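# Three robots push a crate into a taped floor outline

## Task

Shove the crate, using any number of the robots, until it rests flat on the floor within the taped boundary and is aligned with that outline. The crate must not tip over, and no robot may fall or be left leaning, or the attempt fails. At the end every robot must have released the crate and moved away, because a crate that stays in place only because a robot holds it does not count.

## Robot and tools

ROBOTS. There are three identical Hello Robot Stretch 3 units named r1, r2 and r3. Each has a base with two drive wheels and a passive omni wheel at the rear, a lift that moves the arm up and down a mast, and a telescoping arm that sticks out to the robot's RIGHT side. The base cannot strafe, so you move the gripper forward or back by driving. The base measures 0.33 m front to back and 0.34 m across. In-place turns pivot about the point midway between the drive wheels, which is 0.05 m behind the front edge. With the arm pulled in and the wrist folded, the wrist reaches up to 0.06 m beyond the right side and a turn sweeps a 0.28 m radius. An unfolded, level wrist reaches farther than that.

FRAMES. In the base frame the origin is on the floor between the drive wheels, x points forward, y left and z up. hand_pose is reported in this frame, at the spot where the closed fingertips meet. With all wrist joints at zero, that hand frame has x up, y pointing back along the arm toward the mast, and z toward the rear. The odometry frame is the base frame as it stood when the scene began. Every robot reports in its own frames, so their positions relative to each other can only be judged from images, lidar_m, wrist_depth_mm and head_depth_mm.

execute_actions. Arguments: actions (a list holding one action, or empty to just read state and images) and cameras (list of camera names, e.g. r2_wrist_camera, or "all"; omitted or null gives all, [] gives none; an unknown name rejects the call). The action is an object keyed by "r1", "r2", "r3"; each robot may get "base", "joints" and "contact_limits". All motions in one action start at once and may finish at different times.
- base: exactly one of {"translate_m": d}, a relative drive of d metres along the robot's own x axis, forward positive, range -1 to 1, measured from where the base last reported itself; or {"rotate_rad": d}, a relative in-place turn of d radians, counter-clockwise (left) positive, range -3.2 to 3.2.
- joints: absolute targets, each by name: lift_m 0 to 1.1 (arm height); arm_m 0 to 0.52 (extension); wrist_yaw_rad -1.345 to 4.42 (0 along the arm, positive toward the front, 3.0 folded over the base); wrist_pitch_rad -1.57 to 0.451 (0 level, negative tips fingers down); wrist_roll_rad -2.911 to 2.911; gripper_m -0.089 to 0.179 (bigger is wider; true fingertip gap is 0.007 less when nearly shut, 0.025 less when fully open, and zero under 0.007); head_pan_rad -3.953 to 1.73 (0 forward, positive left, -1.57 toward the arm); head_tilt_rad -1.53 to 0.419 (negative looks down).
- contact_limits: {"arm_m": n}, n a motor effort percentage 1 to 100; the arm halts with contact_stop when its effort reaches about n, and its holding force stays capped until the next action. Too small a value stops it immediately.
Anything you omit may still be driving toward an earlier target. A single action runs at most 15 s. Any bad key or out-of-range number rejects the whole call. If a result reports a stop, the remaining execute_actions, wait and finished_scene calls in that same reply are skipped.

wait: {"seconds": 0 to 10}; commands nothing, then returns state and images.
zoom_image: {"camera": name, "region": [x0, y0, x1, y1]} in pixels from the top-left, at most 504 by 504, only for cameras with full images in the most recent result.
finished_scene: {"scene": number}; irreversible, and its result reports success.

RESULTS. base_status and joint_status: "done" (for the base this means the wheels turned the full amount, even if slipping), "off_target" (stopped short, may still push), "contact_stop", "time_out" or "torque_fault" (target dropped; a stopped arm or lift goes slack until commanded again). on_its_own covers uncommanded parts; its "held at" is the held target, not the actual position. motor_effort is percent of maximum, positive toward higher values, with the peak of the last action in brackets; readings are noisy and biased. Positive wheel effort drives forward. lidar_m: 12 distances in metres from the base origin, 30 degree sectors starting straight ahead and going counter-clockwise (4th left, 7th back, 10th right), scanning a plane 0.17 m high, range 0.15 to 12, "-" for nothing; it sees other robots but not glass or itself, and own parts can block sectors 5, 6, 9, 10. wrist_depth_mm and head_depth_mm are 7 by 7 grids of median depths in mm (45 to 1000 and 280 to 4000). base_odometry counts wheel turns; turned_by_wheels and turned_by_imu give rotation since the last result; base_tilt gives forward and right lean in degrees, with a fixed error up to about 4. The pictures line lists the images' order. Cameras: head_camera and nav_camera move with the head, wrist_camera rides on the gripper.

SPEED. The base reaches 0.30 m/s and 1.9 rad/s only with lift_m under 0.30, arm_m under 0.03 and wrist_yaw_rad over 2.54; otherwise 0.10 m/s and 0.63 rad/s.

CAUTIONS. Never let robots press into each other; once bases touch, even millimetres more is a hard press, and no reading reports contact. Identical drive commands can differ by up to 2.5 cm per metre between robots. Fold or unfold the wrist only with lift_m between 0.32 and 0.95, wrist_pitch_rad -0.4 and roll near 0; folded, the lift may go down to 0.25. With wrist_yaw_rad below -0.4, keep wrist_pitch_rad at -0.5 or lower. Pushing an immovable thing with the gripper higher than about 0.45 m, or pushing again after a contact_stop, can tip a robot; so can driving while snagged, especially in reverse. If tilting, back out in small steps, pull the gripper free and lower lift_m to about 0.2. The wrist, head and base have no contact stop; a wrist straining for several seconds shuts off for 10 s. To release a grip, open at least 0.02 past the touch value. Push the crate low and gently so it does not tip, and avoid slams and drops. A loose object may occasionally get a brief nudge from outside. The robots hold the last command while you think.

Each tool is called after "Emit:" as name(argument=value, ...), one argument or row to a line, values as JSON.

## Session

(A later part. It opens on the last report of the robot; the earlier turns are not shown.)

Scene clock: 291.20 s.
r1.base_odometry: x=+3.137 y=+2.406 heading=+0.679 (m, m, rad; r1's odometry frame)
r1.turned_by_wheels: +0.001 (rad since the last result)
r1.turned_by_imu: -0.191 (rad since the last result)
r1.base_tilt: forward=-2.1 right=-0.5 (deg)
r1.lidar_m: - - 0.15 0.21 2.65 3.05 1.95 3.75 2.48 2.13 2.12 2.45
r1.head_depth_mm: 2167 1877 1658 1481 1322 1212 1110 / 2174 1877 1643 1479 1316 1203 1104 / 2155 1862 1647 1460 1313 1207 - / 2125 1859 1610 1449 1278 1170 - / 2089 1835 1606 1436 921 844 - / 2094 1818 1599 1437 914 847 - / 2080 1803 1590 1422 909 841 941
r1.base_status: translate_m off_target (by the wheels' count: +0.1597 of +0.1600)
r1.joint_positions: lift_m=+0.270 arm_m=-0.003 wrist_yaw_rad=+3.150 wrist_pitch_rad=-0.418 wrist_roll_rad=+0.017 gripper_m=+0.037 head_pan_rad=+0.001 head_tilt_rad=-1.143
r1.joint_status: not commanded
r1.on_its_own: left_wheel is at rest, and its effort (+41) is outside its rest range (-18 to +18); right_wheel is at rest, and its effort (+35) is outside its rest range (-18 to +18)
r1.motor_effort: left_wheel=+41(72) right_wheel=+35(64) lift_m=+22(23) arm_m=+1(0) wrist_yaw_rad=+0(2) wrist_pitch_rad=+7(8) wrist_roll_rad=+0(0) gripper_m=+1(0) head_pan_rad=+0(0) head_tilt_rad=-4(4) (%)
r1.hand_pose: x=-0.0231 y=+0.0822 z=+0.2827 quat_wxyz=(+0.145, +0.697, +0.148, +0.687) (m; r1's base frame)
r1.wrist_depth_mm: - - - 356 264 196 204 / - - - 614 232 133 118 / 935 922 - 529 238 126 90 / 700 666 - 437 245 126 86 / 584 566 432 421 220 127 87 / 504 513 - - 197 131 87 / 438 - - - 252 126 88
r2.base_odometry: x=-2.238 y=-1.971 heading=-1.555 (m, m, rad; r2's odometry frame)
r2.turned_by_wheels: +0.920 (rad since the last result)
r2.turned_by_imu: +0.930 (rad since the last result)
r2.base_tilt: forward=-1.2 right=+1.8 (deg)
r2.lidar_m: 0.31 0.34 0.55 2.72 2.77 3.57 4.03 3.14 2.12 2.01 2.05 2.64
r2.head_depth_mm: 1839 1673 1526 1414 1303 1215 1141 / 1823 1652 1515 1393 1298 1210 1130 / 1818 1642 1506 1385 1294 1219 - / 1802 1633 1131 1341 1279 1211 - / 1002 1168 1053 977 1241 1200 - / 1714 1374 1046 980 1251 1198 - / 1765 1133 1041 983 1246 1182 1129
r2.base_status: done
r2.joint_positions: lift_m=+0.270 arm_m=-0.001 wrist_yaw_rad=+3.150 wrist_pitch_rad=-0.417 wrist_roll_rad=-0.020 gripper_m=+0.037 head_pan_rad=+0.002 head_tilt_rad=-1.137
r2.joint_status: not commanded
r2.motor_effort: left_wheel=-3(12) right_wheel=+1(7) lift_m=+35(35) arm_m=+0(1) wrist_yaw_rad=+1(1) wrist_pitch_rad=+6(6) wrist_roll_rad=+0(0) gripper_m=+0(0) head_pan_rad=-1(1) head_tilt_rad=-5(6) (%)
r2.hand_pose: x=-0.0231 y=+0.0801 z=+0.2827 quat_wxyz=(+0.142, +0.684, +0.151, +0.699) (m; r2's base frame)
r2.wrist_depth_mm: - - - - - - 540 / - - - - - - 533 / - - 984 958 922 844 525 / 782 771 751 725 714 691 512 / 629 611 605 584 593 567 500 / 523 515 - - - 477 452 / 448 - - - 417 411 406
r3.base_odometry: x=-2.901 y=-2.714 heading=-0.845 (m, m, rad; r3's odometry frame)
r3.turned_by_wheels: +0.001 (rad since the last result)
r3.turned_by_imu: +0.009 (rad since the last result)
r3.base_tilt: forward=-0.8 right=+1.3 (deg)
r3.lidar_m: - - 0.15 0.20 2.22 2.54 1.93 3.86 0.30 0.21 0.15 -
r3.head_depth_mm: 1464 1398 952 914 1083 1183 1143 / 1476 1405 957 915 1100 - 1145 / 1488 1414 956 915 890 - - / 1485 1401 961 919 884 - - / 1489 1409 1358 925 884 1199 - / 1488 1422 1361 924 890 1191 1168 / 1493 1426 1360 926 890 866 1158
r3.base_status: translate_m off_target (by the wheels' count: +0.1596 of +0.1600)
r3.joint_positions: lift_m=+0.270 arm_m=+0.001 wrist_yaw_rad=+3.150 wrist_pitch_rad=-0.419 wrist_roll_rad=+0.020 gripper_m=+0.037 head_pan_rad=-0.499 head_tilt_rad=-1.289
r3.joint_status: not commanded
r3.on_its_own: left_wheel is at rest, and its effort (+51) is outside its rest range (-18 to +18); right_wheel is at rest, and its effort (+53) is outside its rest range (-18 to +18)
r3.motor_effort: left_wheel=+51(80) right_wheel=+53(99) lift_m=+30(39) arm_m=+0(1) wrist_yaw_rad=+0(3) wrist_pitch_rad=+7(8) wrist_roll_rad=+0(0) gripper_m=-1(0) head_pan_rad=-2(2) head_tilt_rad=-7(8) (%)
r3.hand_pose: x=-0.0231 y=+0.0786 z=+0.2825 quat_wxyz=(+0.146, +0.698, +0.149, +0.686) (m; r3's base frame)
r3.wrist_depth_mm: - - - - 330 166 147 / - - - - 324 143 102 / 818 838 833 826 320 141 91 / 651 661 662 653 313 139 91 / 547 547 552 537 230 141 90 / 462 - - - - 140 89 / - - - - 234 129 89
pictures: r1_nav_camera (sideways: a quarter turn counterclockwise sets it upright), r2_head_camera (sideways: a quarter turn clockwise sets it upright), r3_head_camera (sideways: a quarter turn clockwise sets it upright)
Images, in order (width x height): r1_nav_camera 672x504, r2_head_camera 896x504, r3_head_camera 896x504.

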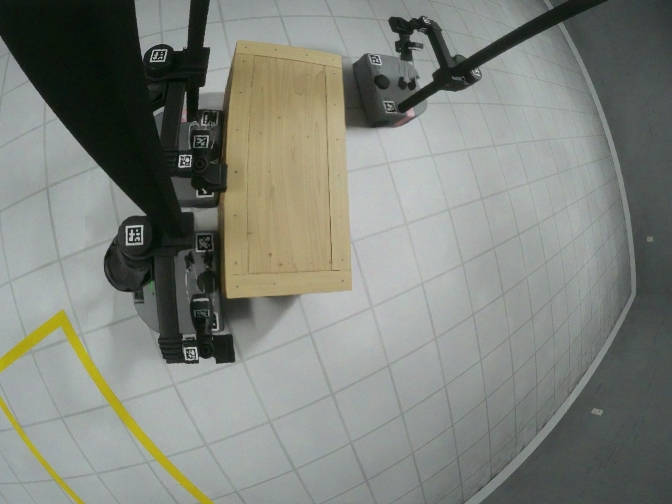

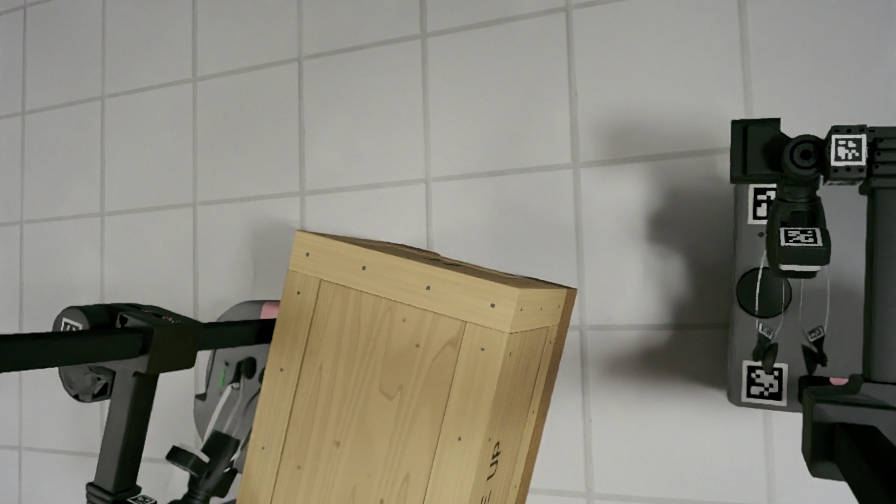

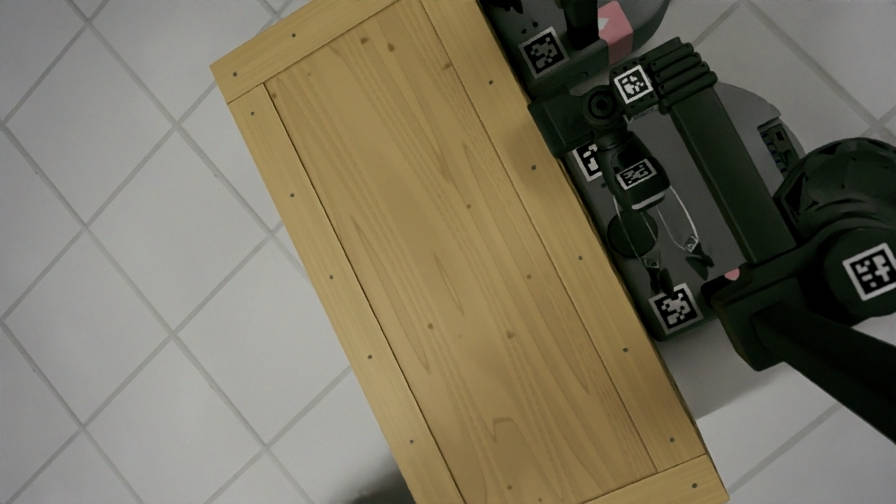

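Emit:
execute_actions(
  actions=[],
)

Scene clock: 301.27 s.
r1.base_odometry: x=+3.137 y=+2.406 heading=+0.679 (m, m, rad; r1's odometry frame)
r1.turned_by_wheels: +0.000 (rad since the last result)
r1.turned_by_imu: +0.001 (rad since the last result)
r1.base_tilt: forward=-2.1 right=-0.6 (deg)
r1.lidar_m: - - 0.15 0.21 2.64 3.06 1.95 3.75 2.47 2.13 2.12 2.44
r1.head_depth_mm: 2198 1890 1642 1474 1322 1209 1109 / 2165 1870 1654 1461 1322 1207 1106 / 2172 1870 1620 1461 1314 1202 - / 2108 1843 1609 1457 1267 1164 - / 2114 1829 1597 1436 917 845 - / 2093 1798 1606 1432 915 845 - / 2086 1797 1592 1421 910 838 942
r1.base_status: translate_m off_target (by the wheels' count: +0.1597 of +0.1600)
r1.joint_positions: lift_m=+0.270 arm_m=-0.003 wrist_yaw_rad=+3.150 wrist_pitch_rad=-0.418 wrist_roll_rad=+0.017 gripper_m=+0.037 head_pan_rad=+0.001 head_tilt_rad=-1.143
r1.joint_status: not commanded
r1.on_its_own: left_wheel is at rest, and its effort (+40) is outside its rest range (-18 to +18); right_wheel is at rest, and its effort (+36) is outside its rest range (-18 to +18)
r1.motor_effort: left_wheel=+40(72) right_wheel=+36(64) lift_m=+22(23) arm_m=+1(0) wrist_yaw_rad=+0(2) wrist_pitch_rad=+7(8) wrist_roll_rad=+0(0) gripper_m=+0(0) head_pan_rad=+0(0) head_tilt_rad=-3(4) (%)
r1.hand_pose: x=-0.0231 y=+0.0822 z=+0.2827 quat_wxyz=(+0.145, +0.697, +0.148, +0.687) (m; r1's base frame)
r1.wrist_depth_mm: - - - 345 263 195 204 / - - - 625 232 134 118 / 919 932 - 525 239 125 90 / 714 669 - 438 245 126 86 / 577 565 428 425 218 127 87 / 493 519 - - 197 131 88 / 438 - - - 250 126 87
r2.base_odometry: x=-2.238 y=-1.971 heading=-1.555 (m, m, rad; r2's odometry frame)
r2.turned_by_wheels: +0.000 (rad since the last result)
r2.turned_by_imu: -0.001 (rad since the last result)
r2.base_tilt: forward=-1.2 right=+1.8 (deg)
r2.lidar_m: 0.31 0.34 0.55 2.73 2.77 3.56 4.03 3.17 2.12 2.01 2.05 2.64
r2.head_depth_mm: 1826 1676 1525 1407 1309 1217 1138 / 1819 1655 1512 1392 1290 1207 1135 / 1802 1647 1500 1389 1297 1214 - / 1800 1638 1130 1335 1282 1206 - / 1000 1167 1056 973 1245 1202 - / 1718 1371 1049 976 1248 1193 - / 1772 1136 1043 983 1249 1184 1127
r2.base_status: done
r2.joint_positions: lift_m=+0.270 arm_m=-0.001 wrist_yaw_rad=+3.150 wrist_pitch_rad=-0.417 wrist_roll_rad=-0.020 gripper_m=+0.037 head_pan_rad=+0.002 head_tilt_rad=-1.137
r2.joint_status: not commanded
r2.motor_effort: left_wheel=-3(12) right_wheel=+1(7) lift_m=+34(35) arm_m=+0(1) wrist_yaw_rad=+0(1) wrist_pitch_rad=+6(6) wrist_roll_rad=+0(0) gripper_m=+0(0) head_pan_rad=-2(1) head_tilt_rad=-6(6) (%)
r2.hand_pose: x=-0.0231 y=+0.0801 z=+0.2827 quat_wxyz=(+0.142, +0.684, +0.151, +0.699) (m; r2's base frame)
r2.wrist_depth_mm: - - - - - - 544 / - - - - - - 533 / - - 993 957 933 847 522 / 790 770 747 723 709 687 512 / 626 610 603 587 591 561 506 / 518 521 - - - 475 455 / 446 - - - 416 410 404
r3.base_odometry: x=-2.901 y=-2.714 heading=-0.845 (m, m, rad; r3's odometry frame)
r3.turned_by_wheels: +0.000 (rad since the last result)
r3.turned_by_imu: +0.000 (rad since the last result)
r3.base_tilt: forward=-0.8 right=+1.2 (deg)
r3.lidar_m: - - 0.15 0.20 2.22 2.53 1.93 3.85 0.30 0.20 0.15 -
r3.head_depth_mm: 1470 1394 950 916 1083 1173 1138 / 1469 1402 952 917 1102 - 1142 / 1476 1403 960 916 888 - - / 1481 1420 960 922 889 - - / 1482 1420 1351 924 885 1199 - / 1486 1424 1360 928 888 1192 1167 / 1498 1430 1373 929 888 869 1159
r3.base_status: translate_m off_target (by the wheels' count: +0.1596 of +0.1600)
r3.joint_positions: lift_m=+0.270 arm_m=+0.001 wrist_yaw_rad=+3.150 wrist_pitch_rad=-0.419 wrist_roll_rad=+0.020 gripper_m=+0.037 head_pan_rad=-0.499 head_tilt_rad=-1.289
r3.joint_status: not commanded
r3.on_its_own: left_wheel is at rest, and its effort (+51) is outside its rest range (-18 to +18); right_wheel is at rest, and its effort (+53) is outside its rest range (-18 to +18)
r3.motor_effort: left_wheel=+51(80) right_wheel=+53(99) lift_m=+31(39) arm_m=+0(1) wrist_yaw_rad=+0(3) wrist_pitch_rad=+7(8) wrist_roll_rad=+0(0) gripper_m=-1(0) head_pan_rad=-1(2) head_tilt_rad=-7(8) (%)
r3.hand_pose: x=-0.0231 y=+0.0786 z=+0.2825 quat_wxyz=(+0.146, +0.698, +0.149, +0.686) (m; r3's base frame)
r3.wrist_depth_mm: - - - - 330 166 147 / - - - - 321 142 102 / 822 828 825 830 320 141 91 / 656 655 658 663 313 139 91 / 543 545 551 544 231 141 90 / 465 - - - - 140 89 / - - - - 234 129 89
pictures: r1_head_camera (sideways: a quarter turn clockwise sets it upright), r1_nav_camera (sideways: a quarter turn counterclockwise sets it upright), r1_wrist_camera, r2_head_camera (sideways: a quarter turn clockwise sets it upright), r2_nav_camera (sideways: a quarter turn counterclockwise sets it upright), r2_wrist_camera, r3_head_camera (sideways: a quarter turn clockwise sets it upright), r3_nav_camera (sideways: a quarter turn counterclockwise sets it upright), r3_wrist_camera
Images, in order (width x height): r1_head_camera 896x504, r1_nav_camera 672x504, r1_wrist_camera 644x364, r2_head_camera 896x504, r2_nav_camera 672x504, r2_wrist_camera 644x364, r3_head_camera 896x504, r3_nav_camera 672x504, r3_wrist_camera 644x364.

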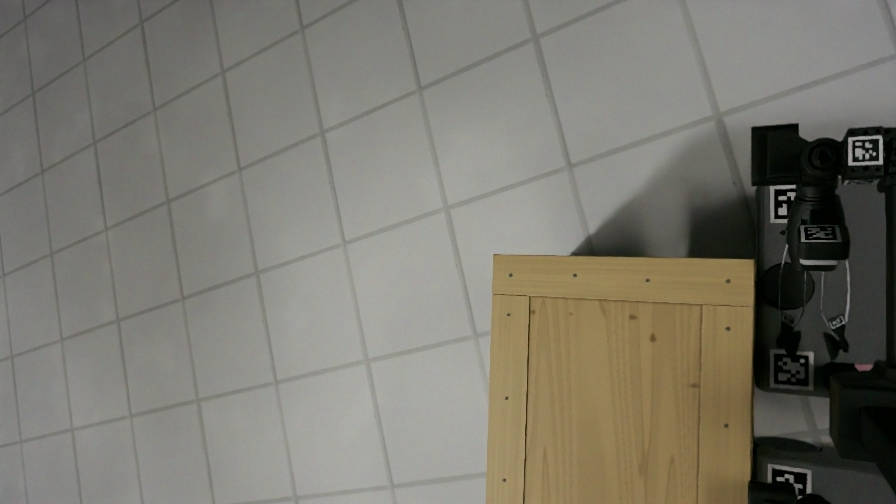

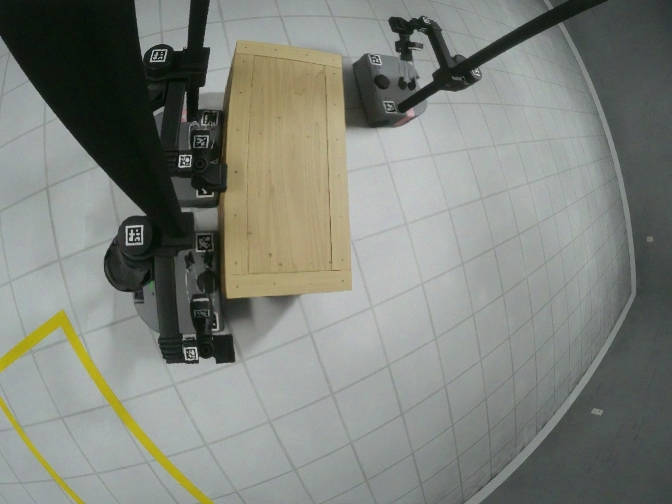

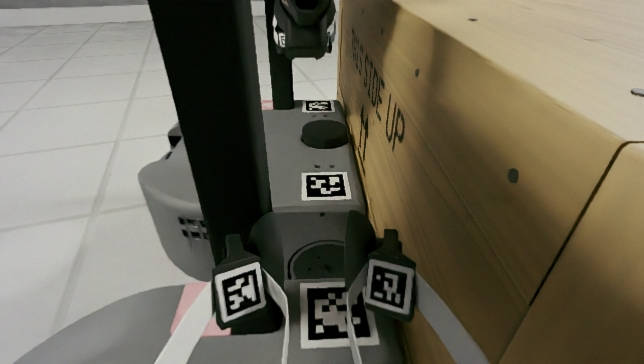

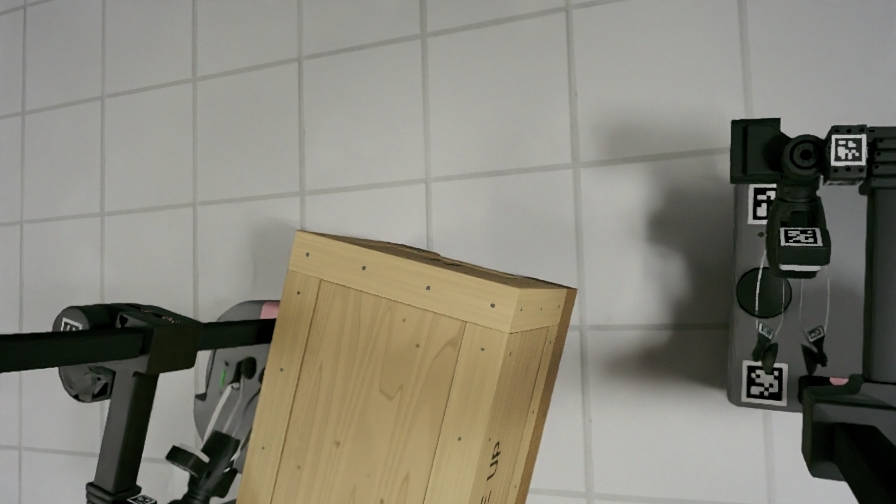

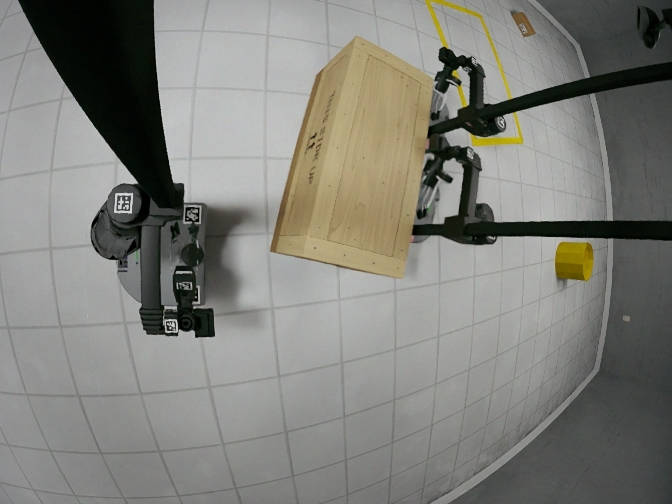

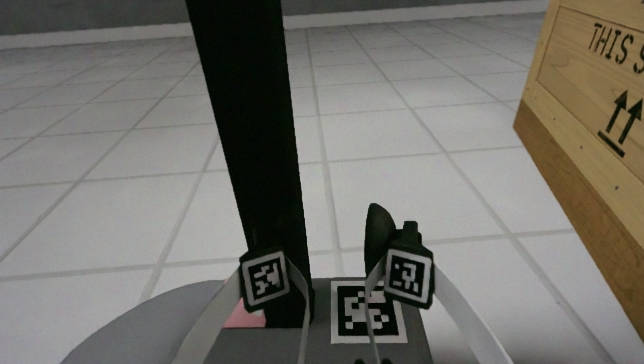

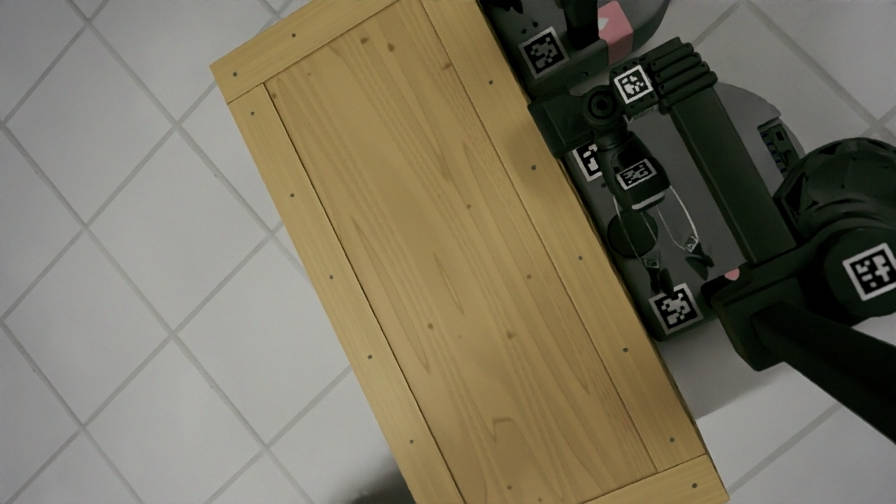

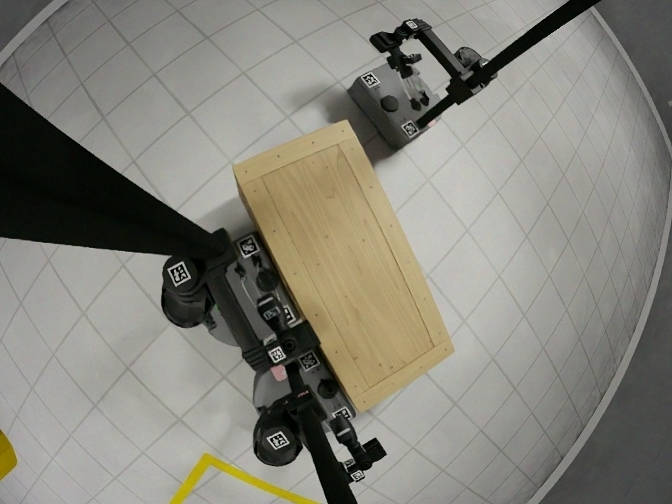

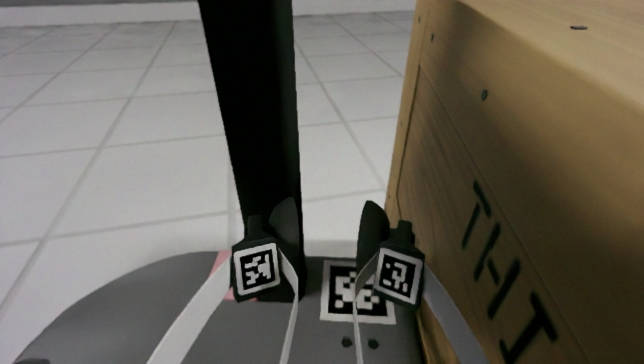

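Emit:
execute_actions(
  actions=[
    {"r3":{"base":{"translate_m":-0.45},"joints":{"head_pan_rad":0,"head_tilt_rad":-1.14}},"r1":{"base":{"translate_m":-0.005}},"r2":{"base":{"rotate_rad":0.05}}},
  ],
  cameras=[],
)

Emit:
execute_actions(
  actions=[
    {"r3":{"base":{"rotate_rad":1.245}},"r2":{"base":{"translate_m":0.24}}},
  ],
  cameras=[],
)

Emit:
execute_actions(
  actions=[
    {"r3":{"base":{"translate_m":0.8}}},
  ],
  cameras=[],
)

Emit:
execute_actions(
  actions=[
    {"r3":{"base":{"rotate_rad":-1.245}}},
  ],
  cameras=[],
)

Emit:
execute_actions(
  actions=[
    {"r3":{"base":{"translate_m":0.29}}},
  ],
  cameras=["r3_nav_camera","r2_head_camera"],
)

Scene clock: 319.00 s.
r1.base_odometry: x=+3.134 y=+2.403 heading=+0.679 (m, m, rad; r1's odometry frame)
r1.turned_by_wheels: +0.000 (rad since the last result)
r1.turned_by_imu: +0.002 (rad since the last result)
r1.base_tilt: forward=-2.1 right=-0.4 (deg)
r1.lidar_m: - - 0.15 0.23 0.59 0.59 1.95 3.74 2.47 2.13 2.12 2.45
r1.head_depth_mm: 2199 1883 1647 1475 1336 1215 1109 / 2178 1865 1645 1470 1328 1201 1110 / 2134 1847 1638 1453 1309 1206 - / 2148 1863 1606 1452 1273 1170 - / 2106 1822 1609 1432 919 842 - / 2088 1815 1591 1442 915 847 - / 2083 1801 1589 1423 906 840 1093
r1.base_status: done
r1.joint_positions: lift_m=+0.270 arm_m=-0.003 wrist_yaw_rad=+3.150 wrist_pitch_rad=-0.418 wrist_roll_rad=+0.017 gripper_m=+0.037 head_pan_rad=+0.001 head_tilt_rad=-1.143
r1.joint_status: not commanded
r1.motor_effort: left_wheel=+0(28) right_wheel=+0(27) lift_m=+22(22) arm_m=+1(1) wrist_yaw_rad=+0(0) wrist_pitch_rad=+7(7) wrist_roll_rad=+0(0) gripper_m=+0(0) head_pan_rad=+0(0) head_tilt_rad=-3(3) (%)
r1.hand_pose: x=-0.0231 y=+0.0822 z=+0.2827 quat_wxyz=(+0.145, +0.697, +0.148, +0.687) (m; r1's base frame)
r1.wrist_depth_mm: - - - - 261 194 203 / - - - - 247 140 118 / 567 856 - 870 255 134 95 / 510 678 - 683 257 134 92 / 491 582 598 590 231 134 93 / 484 508 - - 211 139 93 / 440 - - - 264 136 93
r2.base_odometry: x=-2.238 y=-1.971 heading=-1.505 (m, m, rad; r2's odometry frame)
r2.turned_by_wheels: +0.050 (rad since the last result)
r2.turned_by_imu: +0.049 (rad since the last result)
r2.base_tilt: forward=-1.2 right=+1.7 (deg)
r2.lidar_m: 0.31 0.35 0.59 2.73 2.80 3.71 4.04 2.97 2.11 2.02 2.07 2.75
r2.head_depth_mm: 1837 1679 1522 1405 1308 1213 1136 / 1821 1656 1510 1402 1292 1208 1131 / 1797 1636 1502 1386 1288 1212 - / 1528 1565 1060 1038 1277 1205 - / 1510 1561 1055 977 1242 1199 - / 1725 1588 1049 982 1253 1203 - / 1764 1597 1042 985 1265 1186 1127
r2.base_status: done
r2.joint_positions: lift_m=+0.270 arm_m=-0.001 wrist_yaw_rad=+3.150 wrist_pitch_rad=-0.417 wrist_roll_rad=-0.020 gripper_m=+0.037 head_pan_rad=+0.002 head_tilt_rad=-1.137
r2.joint_status: not commanded
r2.motor_effort: left_wheel=-3(13) right_wheel=+1(6) lift_m=+34(34) arm_m=+0(0) wrist_yaw_rad=+0(0) wrist_pitch_rad=+7(7) wrist_roll_rad=+0(0) gripper_m=+0(1) head_pan_rad=-1(1) head_tilt_rad=-5(6) (%)
r2.hand_pose: x=-0.0231 y=+0.0801 z=+0.2827 quat_wxyz=(+0.142, +0.684, +0.151, +0.699) (m; r2's base frame)
r2.wrist_depth_mm: - - - - - - 605 / - - - - - - 589 / - - - 957 921 871 566 / 799 770 758 716 713 691 548 / 630 616 602 587 586 562 518 / 517 509 - - - 478 457 / 446 - - - 420 407 408
r3.base_odometry: x=-3.199 y=-2.377 heading=-0.845 (m, m, rad; r3's odometry frame)
r3.turned_by_wheels: +0.000 (rad since the last result)
r3.turned_by_imu: -0.002 (rad since the last result)
r3.base_tilt: forward=-0.7 right=+1.2 (deg)
r3.lidar_m: 0.50 0.52 2.45 2.09 2.09 2.39 1.48 3.41 3.12 2.67 0.60 0.46
r3.head_depth_mm: 1725 1119 1038 1080 1128 1188 1111 / 1731 1122 1034 1215 1268 1196 - / 1744 1127 1041 1228 1261 1208 - / 1732 1129 1045 1249 1266 1201 - / 1739 1140 1051 1252 1271 1203 - / 1490 1130 1046 1263 1278 1197 1154 / 1500 1516 1466 1371 1279 1192 1134
r3.base_status: done
r3.joint_positions: lift_m=+0.270 arm_m=+0.001 wrist_yaw_rad=+3.150 wrist_pitch_rad=-0.419 wrist_roll_rad=+0.020 gripper_m=+0.037 head_pan_rad=-0.007 head_tilt_rad=-1.139
r3.joint_status: all done
r3.motor_effort: left_wheel=+1(38) right_wheel=+1(43) lift_m=+30(31) arm_m=+0(0) wrist_yaw_rad=+0(0) wrist_pitch_rad=+6(7) wrist_roll_rad=+0(0) gripper_m=+0(0) head_pan_rad=+4(42) head_tilt_rad=-2(18) (%)
r3.hand_pose: x=-0.0231 y=+0.0786 z=+0.2825 quat_wxyz=(+0.146, +0.698, +0.149, +0.686) (m; r3's base frame)
r3.wrist_depth_mm: - - - - - - - / - - - - - - - / 838 823 821 829 824 828 822 / 654 654 657 657 652 658 655 / 541 547 551 543 558 547 540 / 468 - - - - 464 465 / - - - - 400 407 403
pictures: none
No camera images: the call's "cameras" was empty. Leave "cameras" out to get every camera's image.

Scene clock: 321.47 s.
r1.base_odometry: x=+3.134 y=+2.403 heading=+0.679 (m, m, rad; r1's odometry frame)
r1.turned_by_wheels: +0.000 (rad since the last result)
r1.turned_by_imu: +0.001 (rad since the last result)
r1.base_tilt: forward=-2.0 right=-0.5 (deg)
r1.lidar_m: - - 0.15 0.23 0.60 0.60 1.94 3.75 2.48 2.12 2.12 2.45
r1.head_depth_mm: 2192 1906 1660 1476 1332 1205 1111 / 2190 1845 1645 1458 1318 1209 1105 / 2145 1858 1633 1456 1310 1207 - / 2123 1828 1608 1449 1278 1169 - / 2124 1820 1613 1428 921 844 - / 2099 1807 1599 1429 913 844 - / 2084 1813 1586 1430 911 840 1095
r1.base_status: not commanded
r1.joint_positions: lift_m=+0.270 arm_m=-0.003 wrist_yaw_rad=+3.150 wrist_pitch_rad=-0.418 wrist_roll_rad=+0.017 gripper_m=+0.037 head_pan_rad=+0.001 head_tilt_rad=-1.143
r1.joint_status: not commanded
r1.motor_effort: left_wheel=+1(0) right_wheel=+0(0) lift_m=+21(21) arm_m=+0(1) wrist_yaw_rad=+0(0) wrist_pitch_rad=+7(7) wrist_roll_rad=+0(0) gripper_m=+0(1) head_pan_rad=+0(0) head_tilt_rad=-3(3) (%)
r1.hand_pose: x=-0.0231 y=+0.0822 z=+0.2827 quat_wxyz=(+0.145, +0.697, +0.148, +0.687) (m; r1's base frame)
r1.wrist_depth_mm: - - - - 264 194 205 / - - - - 248 140 118 / 937 928 - 915 256 133 95 / 435 523 - 689 257 134 92 / 406 538 586 583 233 135 93 / 417 506 - - 211 140 93 / 435 - - - 263 136 93
r2.base_odometry: x=-2.222 y=-2.210 heading=-1.505 (m, m, rad; r2's odometry frame)
r2.turned_by_wheels: +0.000 (rad since the last result)
r2.turned_by_imu: -0.001 (rad since the last result)
r2.base_tilt: forward=-1.2 right=+1.8 (deg)
r2.lidar_m: 0.16 - 0.15 2.73 2.82 3.74 4.26 2.96 2.11 2.00 2.06 2.75
r2.head_depth_mm: 1830 1663 1520 1404 1305 1216 1136 / 1832 1659 1518 1397 1300 1216 1133 / 1813 1646 1511 1387 1296 1219 - / 1800 1611 1488 979 937 1204 - / 1251 1377 1454 975 906 870 - / 1124 1363 1438 969 903 1159 - / 1760 1603 1470 963 896 1170 1129
r2.base_status: done
r2.joint_positions: lift_m=+0.270 arm_m=-0.001 wrist_yaw_rad=+3.150 wrist_pitch_rad=-0.417 wrist_roll_rad=-0.020 gripper_m=+0.037 head_pan_rad=+0.002 head_tilt_rad=-1.137
r2.joint_status: not commanded
r2.motor_effort: left_wheel=-3(12) right_wheel=+1(6) lift_m=+34(34) arm_m=+0(0) wrist_yaw_rad=+0(1) wrist_pitch_rad=+6(6) wrist_roll_rad=+0(0) gripper_m=+0(0) head_pan_rad=-1(1) head_tilt_rad=-5(6) (%)
r2.hand_pose: x=-0.0231 y=+0.0801 z=+0.2827 quat_wxyz=(+0.142, +0.684, +0.151, +0.699) (m; r2's base frame)
r2.wrist_depth_mm: - - - - - 328 185 / - - - - - 313 151 / - - 967 966 907 294 146 / 789 768 751 721 708 279 142 / 624 615 601 586 575 262 139 / 521 516 - - - 248 134 / 449 - - - 417 211 130
r3.base_odometry: x=-3.199 y=-2.377 heading=+0.400 (m, m, rad; r3's odometry frame)
r3.turned_by_wheels: +1.245 (rad since the last result)
r3.turned_by_imu: +1.222 (rad since the last result)
r3.base_tilt: forward=-0.7 right=+1.2 (deg)
r3.lidar_m: 2.23 2.09 2.12 2.72 3.43 3.49 2.87 2.67 0.46 0.50 0.50 0.56
r3.head_depth_mm: 1728 1579 1465 1354 1256 1186 1117 / 1724 1585 1447 1360 1255 1197 - / 1723 1592 1466 1362 1272 1201 - / 1737 1583 1473 1367 1272 1212 - / 1745 1597 1462 1368 1273 1206 - / 1756 1601 1478 1373 1274 1196 1152 / 1761 1603 1479 1368 1286 1201 1137
r3.base_status: done
r3.joint_positions: lift_m=+0.270 arm_m=+0.001 wrist_yaw_rad=+3.150 wrist_pitch_rad=-0.419 wrist_roll_rad=+0.020 gripper_m=+0.037 head_pan_rad=-0.007 head_tilt_rad=-1.139
r3.joint_status: not commanded
r3.motor_effort: left_wheel=-1(7) right_wheel=+4(15) lift_m=+31(31) arm_m=+0(0) wrist_yaw_rad=+0(0) wrist_pitch_rad=+6(6) wrist_roll_rad=+0(0) gripper_m=-1(1) head_pan_rad=+4(4) head_tilt_rad=-2(1) (%)
r3.hand_pose: x=-0.0231 y=+0.0786 z=+0.2825 quat_wxyz=(+0.146, +0.698, +0.149, +0.686) (m; r3's base frame)
r3.wrist_depth_mm: - - - - - - - / - - - - - - - / 825 839 825 825 826 831 827 / 653 654 661 658 659 659 655 / 540 548 555 538 561 545 543 / 464 - - - - 462 465 / - - - - 400 406 403
pictures: none
No camera images: the call's "cameras" was empty. Leave "cameras" out to get every camera's image.

Scene clock: 325.90 s.
r1.base_odometry: x=+3.134 y=+2.403 heading=+0.679 (m, m, rad; r1's odometry frame)
r1.turned_by_wheels: +0.000 (rad since the last result)
r1.turned_by_imu: +0.001 (rad since the last result)
r1.base_tilt: forward=-1.9 right=-0.4 (deg)
r1.lidar_m: - - 0.15 0.23 1.20 3.04 1.95 3.74 2.47 2.12 2.13 2.45
r1.head_depth_mm: 2202 1890 1662 1482 1332 1211 1110 / 2189 1871 1638 1465 1328 1199 1107 / 2149 1864 1637 1456 1321 1208 - / 2115 1841 1631 1443 1277 1177 - / 2100 1826 1617 1432 919 843 - / 2094 1808 1594 1437 913 847 - / 2068 1804 1604 1416 911 844 1088
r1.base_status: not commanded
r1.joint_positions: lift_m=+0.270 arm_m=-0.003 wrist_yaw_rad=+3.150 wrist_pitch_rad=-0.418 wrist_roll_rad=+0.017 gripper_m=+0.037 head_pan_rad=+0.001 head_tilt_rad=-1.143
r1.joint_status: not commanded
r1.motor_effort: left_wheel=+0(1) right_wheel=+0(0) lift_m=+21(21) arm_m=+1(1) wrist_yaw_rad=+0(1) wrist_pitch_rad=+7(7) wrist_roll_rad=+0(0) gripper_m=+0(0) head_pan_rad=+0(0) head_tilt_rad=-3(4) (%)
r1.hand_pose: x=-0.0231 y=+0.0822 z=+0.2827 quat_wxyz=(+0.145, +0.697, +0.148, +0.687) (m; r1's base frame)
r1.wrist_depth_mm: - - - - 261 194 202 / - - - - 248 140 118 / 904 927 - 898 258 133 95 / 704 703 - 679 258 135 92 / 579 589 585 584 230 135 92 / 494 504 - - 209 140 93 / 441 - - - 266 136 93
r2.base_odometry: x=-2.222 y=-2.210 heading=-1.505 (m, m, rad; r2's odometry frame)
r2.turned_by_wheels: +0.000 (rad since the last result)
r2.turned_by_imu: -0.001 (rad since the last result)
r2.base_tilt: forward=-1.2 right=+1.9 (deg)
r2.lidar_m: 0.16 - 0.15 2.73 2.81 3.73 4.25 2.97 2.11 2.01 0.75 0.75
r2.head_depth_mm: 1838 1663 1520 1245 1296 1212 1132 / 1835 1656 1516 1351 1300 1214 1136 / 1807 1639 1501 1386 1291 1216 - / 1802 1632 1495 981 937 1197 - / 1801 1614 1483 972 906 870 - / 1772 1612 1478 970 904 1166 - / 1762 1599 1472 966 898 1170 1130
r2.base_status: not commanded
r2.joint_positions: lift_m=+0.270 arm_m=-0.001 wrist_yaw_rad=+3.150 wrist_pitch_rad=-0.417 wrist_roll_rad=-0.020 gripper_m=+0.037 head_pan_rad=+0.002 head_tilt_rad=-1.137
r2.joint_status: not commanded
r2.motor_effort: left_wheel=-3(3) right_wheel=+2(1) lift_m=+35(35) arm_m=+0(0) wrist_yaw_rad=+0(0) wrist_pitch_rad=+6(6) wrist_roll_rad=+0(0) gripper_m=-1(0) head_pan_rad=-1(1) head_tilt_rad=-6(6) (%)
r2.hand_pose: x=-0.0231 y=+0.0801 z=+0.2827 quat_wxyz=(+0.142, +0.684, +0.151, +0.699) (m; r2's base frame)
r2.wrist_depth_mm: - - - - - 327 185 / - - - - - 311 151 / - - 992 964 925 295 146 / 803 764 744 715 702 278 142 / 640 616 608 592 570 263 140 / 523 515 - - - 250 134 / 446 - - - 418 213 130
r3.base_odometry: x=-2.462 y=-2.066 heading=+0.399 (m, m, rad; r3's odometry frame)
r3.turned_by_wheels: +0.000 (rad since the last result)
r3.turned_by_imu: +0.003 (rad since the last result)
r3.base_tilt: forward=-0.7 right=+1.2 (deg)
r3.lidar_m: 1.54 1.44 1.46 1.88 1.94 1.94 3.54 0.55 0.48 0.75 4.83 2.23
r3.head_depth_mm: 1713 1574 1461 1351 1264 1186 1112 / 1730 1581 1466 1356 1272 1198 - / 1746 1585 1458 1355 1272 1206 - / 1722 1592 1463 1368 1271 1206 - / 1708 1590 1466 1371 1273 1210 - / 1630 1610 1481 1380 1281 1200 1157 / 1534 1608 1471 1378 1281 1204 1140
r3.base_status: done
r3.joint_positions: lift_m=+0.270 arm_m=+0.001 wrist_yaw_rad=+3.150 wrist_pitch_rad=-0.419 wrist_roll_rad=+0.020 gripper_m=+0.037 head_pan_rad=-0.007 head_tilt_rad=-1.138
r3.joint_status: not commanded
r3.motor_effort: left_wheel=-1(6) right_wheel=+4(13) lift_m=+31(30) arm_m=+1(0) wrist_yaw_rad=+0(0) wrist_pitch_rad=+6(7) wrist_roll_rad=+0(0) gripper_m=+0(1) head_pan_rad=+4(4) head_tilt_rad=-1(1) (%)
r3.hand_pose: x=-0.0231 y=+0.0786 z=+0.2825 quat_wxyz=(+0.146, +0.698, +0.149, +0.686) (m; r3's base frame)
r3.wrist_depth_mm: - - - - - - - / - - - - - - - / 831 826 812 838 835 825 837 / 651 659 653 658 652 654 650 / 545 546 555 542 560 548 542 / 464 - - - - 466 461 / - - - - 400 404 404
pictures: none
No camera images: the call's "cameras" was empty. Leave "cameras" out to get every camera's image.

Scene clock: 328.00 s.
r1.base_odometry: x=+3.134 y=+2.403 heading=+0.679 (m, m, rad; r1's odometry frame)
r1.turned_by_wheels: +0.000 (rad since the last result)
r1.turned_by_imu: +0.001 (rad since the last result)
r1.base_tilt: forward=-1.9 right=-0.5 (deg)
r1.lidar_m: - - 0.15 0.23 2.65 3.06 1.94 3.75 2.48 2.13 2.12 2.45
r1.head_depth_mm: 2195 1880 1665 1477 1321 1204 1108 / 2178 1877 1643 1464 1323 1202 1103 / 2167 1847 1628 1457 1311 1201 - / 2119 1838 1624 1435 1281 1169 - / 2128 1829 1604 1436 921 845 - / 2105 1816 1598 1434 914 846 - / 2062 1805 1592 1420 909 843 1085
r1.base_status: not commanded
r1.joint_positions: lift_m=+0.270 arm_m=-0.003 wrist_yaw_rad=+3.150 wrist_pitch_rad=-0.418 wrist_roll_rad=+0.017 gripper_m=+0.037 head_pan_rad=+0.001 head_tilt_rad=-1.143
r1.joint_status: not commanded
r1.motor_effort: left_wheel=+0(1) right_wheel=+0(0) lift_m=+21(21) arm_m=+1(1) wrist_yaw_rad=+1(0) wrist_pitch_rad=+7(7) wrist_roll_rad=+0(0) gripper_m=+0(0) head_pan_rad=+0(0) head_tilt_rad=-3(3) (%)
r1.hand_pose: x=-0.0231 y=+0.0822 z=+0.2827 quat_wxyz=(+0.145, +0.697, +0.148, +0.687) (m; r1's base frame)
r1.wrist_depth_mm: - - - - 262 195 204 / - - - - 247 140 118 / 919 946 - 881 257 134 95 / 695 724 - 691 258 134 92 / 584 590 594 579 231 135 92 / 497 526 - - 210 138 93 / 444 - - - 265 136 93
r2.base_odometry: x=-2.222 y=-2.210 heading=-1.505 (m, m, rad; r2's odometry frame)
r2.turned_by_wheels: +0.000 (rad since the last result)
r2.turned_by_imu: +0.000 (rad since the last result)
r2.base_tilt: forward=-1.2 right=+1.8 (deg)
r2.lidar_m: 0.16 - 0.15 2.73 2.81 3.73 4.27 2.97 2.11 2.00 0.75 0.75
r2.head_depth_mm: 1832 1669 1521 1302 1306 1214 1138 / 1823 1657 1501 1395 1297 1210 1130 / 1802 1636 1504 1389 1290 1214 - / 1801 1631 1497 981 940 1201 - / 1786 1622 1490 974 905 867 - / 1770 1613 1483 968 900 1161 - / 1756 1598 1471 966 894 1168 1125
r2.base_status: not commanded
r2.joint_positions: lift_m=+0.270 arm_m=-0.001 wrist_yaw_rad=+3.150 wrist_pitch_rad=-0.417 wrist_roll_rad=-0.020 gripper_m=+0.037 head_pan_rad=+0.002 head_tilt_rad=-1.137
r2.joint_status: not commanded
r2.motor_effort: left_wheel=-3(3) right_wheel=+1(2) lift_m=+34(35) arm_m=+0(1) wrist_yaw_rad=+1(1) wrist_pitch_rad=+7(6) wrist_roll_rad=+0(0) gripper_m=+0(0) head_pan_rad=-1(1) head_tilt_rad=-6(5) (%)
r2.hand_pose: x=-0.0231 y=+0.0801 z=+0.2827 quat_wxyz=(+0.142, +0.684, +0.151, +0.699) (m; r2's base frame)
r2.wrist_depth_mm: - - - - - 327 185 / - - - - - 310 151 / - - 977 955 905 295 146 / 790 761 751 721 701 279 142 / 626 611 607 586 568 265 139 / 523 514 - - - 249 134 / 452 - - - 418 211 130
r3.base_odometry: x=-2.462 y=-2.066 heading=-0.845 (m, m, rad; r3's odometry frame)
r3.turned_by_wheels: -1.245 (rad since the last result)
r3.turned_by_imu: -1.222 (rad since the last result)
r3.base_tilt: forward=-0.7 right=+1.3 (deg)
r3.lidar_m: 4.86 3.00 1.69 1.44 1.44 1.65 2.80 1.93 3.91 0.93 0.48 0.59
r3.head_depth_mm: 1717 977 1228 1321 1267 1190 1118 / 1725 1586 1321 1338 1265 1202 - / 1725 1591 1465 1361 1272 1199 - / 1749 1587 1469 1354 1273 1198 - / 1747 1581 1470 1372 1269 1205 - / 1760 1598 1477 1371 1280 1201 1152 / 1749 1613 1473 1377 1281 1201 1130
r3.base_status: done
r3.joint_positions: lift_m=+0.270 arm_m=+0.001 wrist_yaw_rad=+3.150 wrist_pitch_rad=-0.419 wrist_roll_rad=+0.020 gripper_m=+0.037 head_pan_rad=-0.006 head_tilt_rad=-1.138
r3.joint_status: not commanded
r3.motor_effort: left_wheel=+2(10) right_wheel=-2(9) lift_m=+31(31) arm_m=+0(0) wrist_yaw_rad=+0(1) wrist_pitch_rad=+6(6) wrist_roll_rad=+0(0) gripper_m=+0(0) head_pan_rad=+4(3) head_tilt_rad=-2(2) (%)
r3.hand_pose: x=-0.0231 y=+0.0786 z=+0.2825 quat_wxyz=(+0.146, +0.698, +0.149, +0.686) (m; r3's base frame)
r3.wrist_depth_mm: - - - - - - - / - - - - - - - / 825 822 833 821 824 832 822 / 659 651 655 646 655 657 653 / 542 543 551 546 563 544 547 / 465 - - - - 463 465 / - - - - 403 402 406
pictures: none
No camera images: the call's "cameras" was empty. Leave "cameras" out to get every camera's image.

Scene clock: 330.80 s.
r1.base_odometry: x=+3.134 y=+2.403 heading=+0.679 (m, m, rad; r1's odometry frame)
r1.turned_by_wheels: +0.000 (rad since the last result)
r1.turned_by_imu: +0.001 (rad since the last result)
r1.base_tilt: forward=-1.8 right=-0.3 (deg)
r1.lidar_m: - - 0.15 0.23 2.64 3.05 1.94 3.74 2.47 2.13 2.12 2.46
r1.head_depth_mm: 2213 1887 1658 1471 1326 1213 1113 / 2179 1875 1651 1471 1321 1204 1105 / 2162 1869 1632 1460 1321 1209 - / 2143 1831 1624 1448 1277 1170 - / 2122 1835 1620 1433 920 842 - / 2085 1813 1585 1436 913 842 - / 2066 1796 1574 1425 908 842 1091
r1.base_status: not commanded
r1.joint_positions: lift_m=+0.270 arm_m=-0.003 wrist_yaw_rad=+3.150 wrist_pitch_rad=-0.418 wrist_roll_rad=+0.017 gripper_m=+0.037 head_pan_rad=+0.001 head_tilt_rad=-1.143
r1.joint_status: not commanded
r1.motor_effort: left_wheel=+0(0) right_wheel=+0(0) lift_m=+21(21) arm_m=+1(1) wrist_yaw_rad=+0(0) wrist_pitch_rad=+7(7) wrist_roll_rad=+0(0) gripper_m=-1(0) head_pan_rad=+0(0) head_tilt_rad=-3(4) (%)
r1.hand_pose: x=-0.0231 y=+0.0822 z=+0.2827 quat_wxyz=(+0.145, +0.697, +0.148, +0.687) (m; r1's base frame)
r1.wrist_depth_mm: - - - - 263 194 203 / - - - - 249 140 118 / 936 936 - 903 257 134 95 / 713 711 - 698 256 134 92 / 592 587 578 594 233 135 92 / 497 512 - - 208 139 93 / 444 - - - 263 135 93
r2.base_odometry: x=-2.222 y=-2.210 heading=-1.505 (m, m, rad; r2's odometry frame)
r2.turned_by_wheels: +0.000 (rad since the last result)
r2.turned_by_imu: -0.001 (rad since the last result)
r2.base_tilt: forward=-1.0 right=+1.9 (deg)
r2.lidar_m: 0.16 - 0.15 2.74 2.81 3.75 4.27 2.97 2.10 2.01 0.52 2.75
r2.head_depth_mm: 1841 1670 1525 1230 1133 1213 1133 / 1827 1653 1512 1398 1269 1214 1134 / 1817 1644 1502 1391 1292 1214 - / 1799 1637 1500 979 937 1200 - / 1786 1622 1486 975 904 871 - / 1774 1618 1475 972 901 1167 - / 1751 1595 1473 963 894 1170 1131
r2.base_status: not commanded
r2.joint_positions: lift_m=+0.270 arm_m=-0.001 wrist_yaw_rad=+3.150 wrist_pitch_rad=-0.417 wrist_roll_rad=-0.020 gripper_m=+0.037 head_pan_rad=+0.002 head_tilt_rad=-1.137
r2.joint_status: not commanded
r2.motor_effort: left_wheel=-3(3) right_wheel=+2(1) lift_m=+35(35) arm_m=+0(0) wrist_yaw_rad=+0(0) wrist_pitch_rad=+7(6) wrist_roll_rad=+0(0) gripper_m=+0(1) head_pan_rad=-1(1) head_tilt_rad=-6(5) (%)
r2.hand_pose: x=-0.0231 y=+0.0801 z=+0.2827 quat_wxyz=(+0.142, +0.684, +0.151, +0.699) (m; r2's base frame)
r2.wrist_depth_mm: - - - - - 327 185 / - - - - - 309 151 / - - 981 951 925 295 146 / 787 771 752 720 705 278 142 / 633 617 602 591 568 264 139 / 524 512 - - - 249 134 / 449 - - - 419 213 131
r3.base_odometry: x=-2.270 y=-2.283 heading=-0.845 (m, m, rad; r3's odometry frame)
r3.turned_by_wheels: +0.000 (rad since the last result)
r3.turned_by_imu: +0.001 (rad since the last result)
r3.base_tilt: forward=-0.7 right=+1.3 (deg)
r3.lidar_m: 4.57 3.16 1.77 1.52 1.52 1.74 2.97 2.20 3.81 0.42 0.44 0.53
r3.head_depth_mm: 1723 1583 1459 873 1229 1188 1118 / 1732 1583 1460 1261 1256 1191 - / 1725 1585 1464 1364 1271 1194 - / 1743 1593 1468 1360 1268 1206 - / 1735 1610 1473 1371 1274 1200 - / 1755 1608 1476 1369 1280 1200 1150 / 1757 1606 1475 1374 1283 1198 1139
r3.base_status: done
r3.joint_positions: lift_m=+0.270 arm_m=+0.001 wrist_yaw_rad=+3.150 wrist_pitch_rad=-0.419 wrist_roll_rad=+0.020 gripper_m=+0.037 head_pan_rad=-0.006 head_tilt_rad=-1.138
r3.joint_status: not commanded
r3.motor_effort: left_wheel=+2(10) right_wheel=-1(6) lift_m=+30(30) arm_m=+0(0) wrist_yaw_rad=+0(1) wrist_pitch_rad=+6(7) wrist_roll_rad=+0(0) gripper_m=+0(0) head_pan_rad=+4(4) head_tilt_rad=-1(2) (%)
r3.hand_pose: x=-0.0231 y=+0.0786 z=+0.2825 quat_wxyz=(+0.146, +0.698, +0.149, +0.686) (m; r3's base frame)
r3.wrist_depth_mm: - - - - - - - / - - - - - - - / 833 829 836 818 827 819 821 / 658 650 658 654 655 657 653 / 548 541 552 543 565 543 545 / 465 - - - - 466 463 / - - - - 399 405 409
pictures: r2_head_camera (sideways: a quarter turn clockwise sets it upright), r3_nav_camera (sideways: a quarter turn counterclockwise sets it upright)
Images, in order (width x height): r2_head_camera 896x504, r3_nav_camera 672x504.

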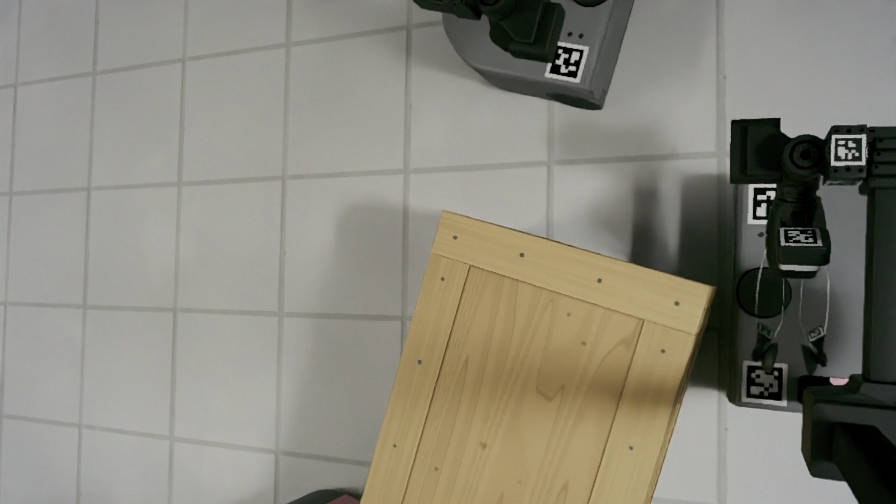

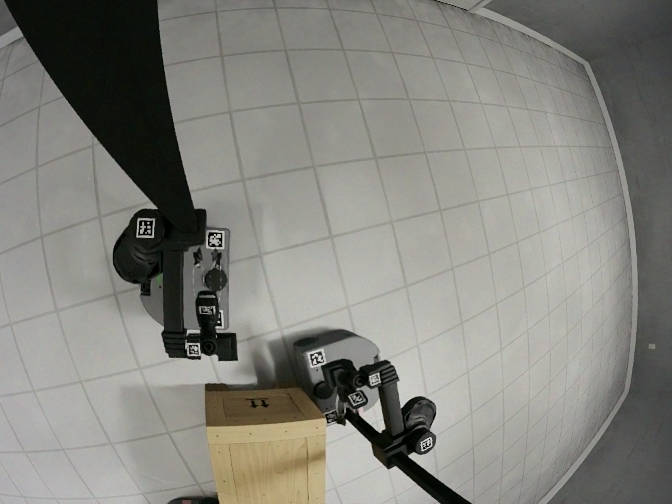

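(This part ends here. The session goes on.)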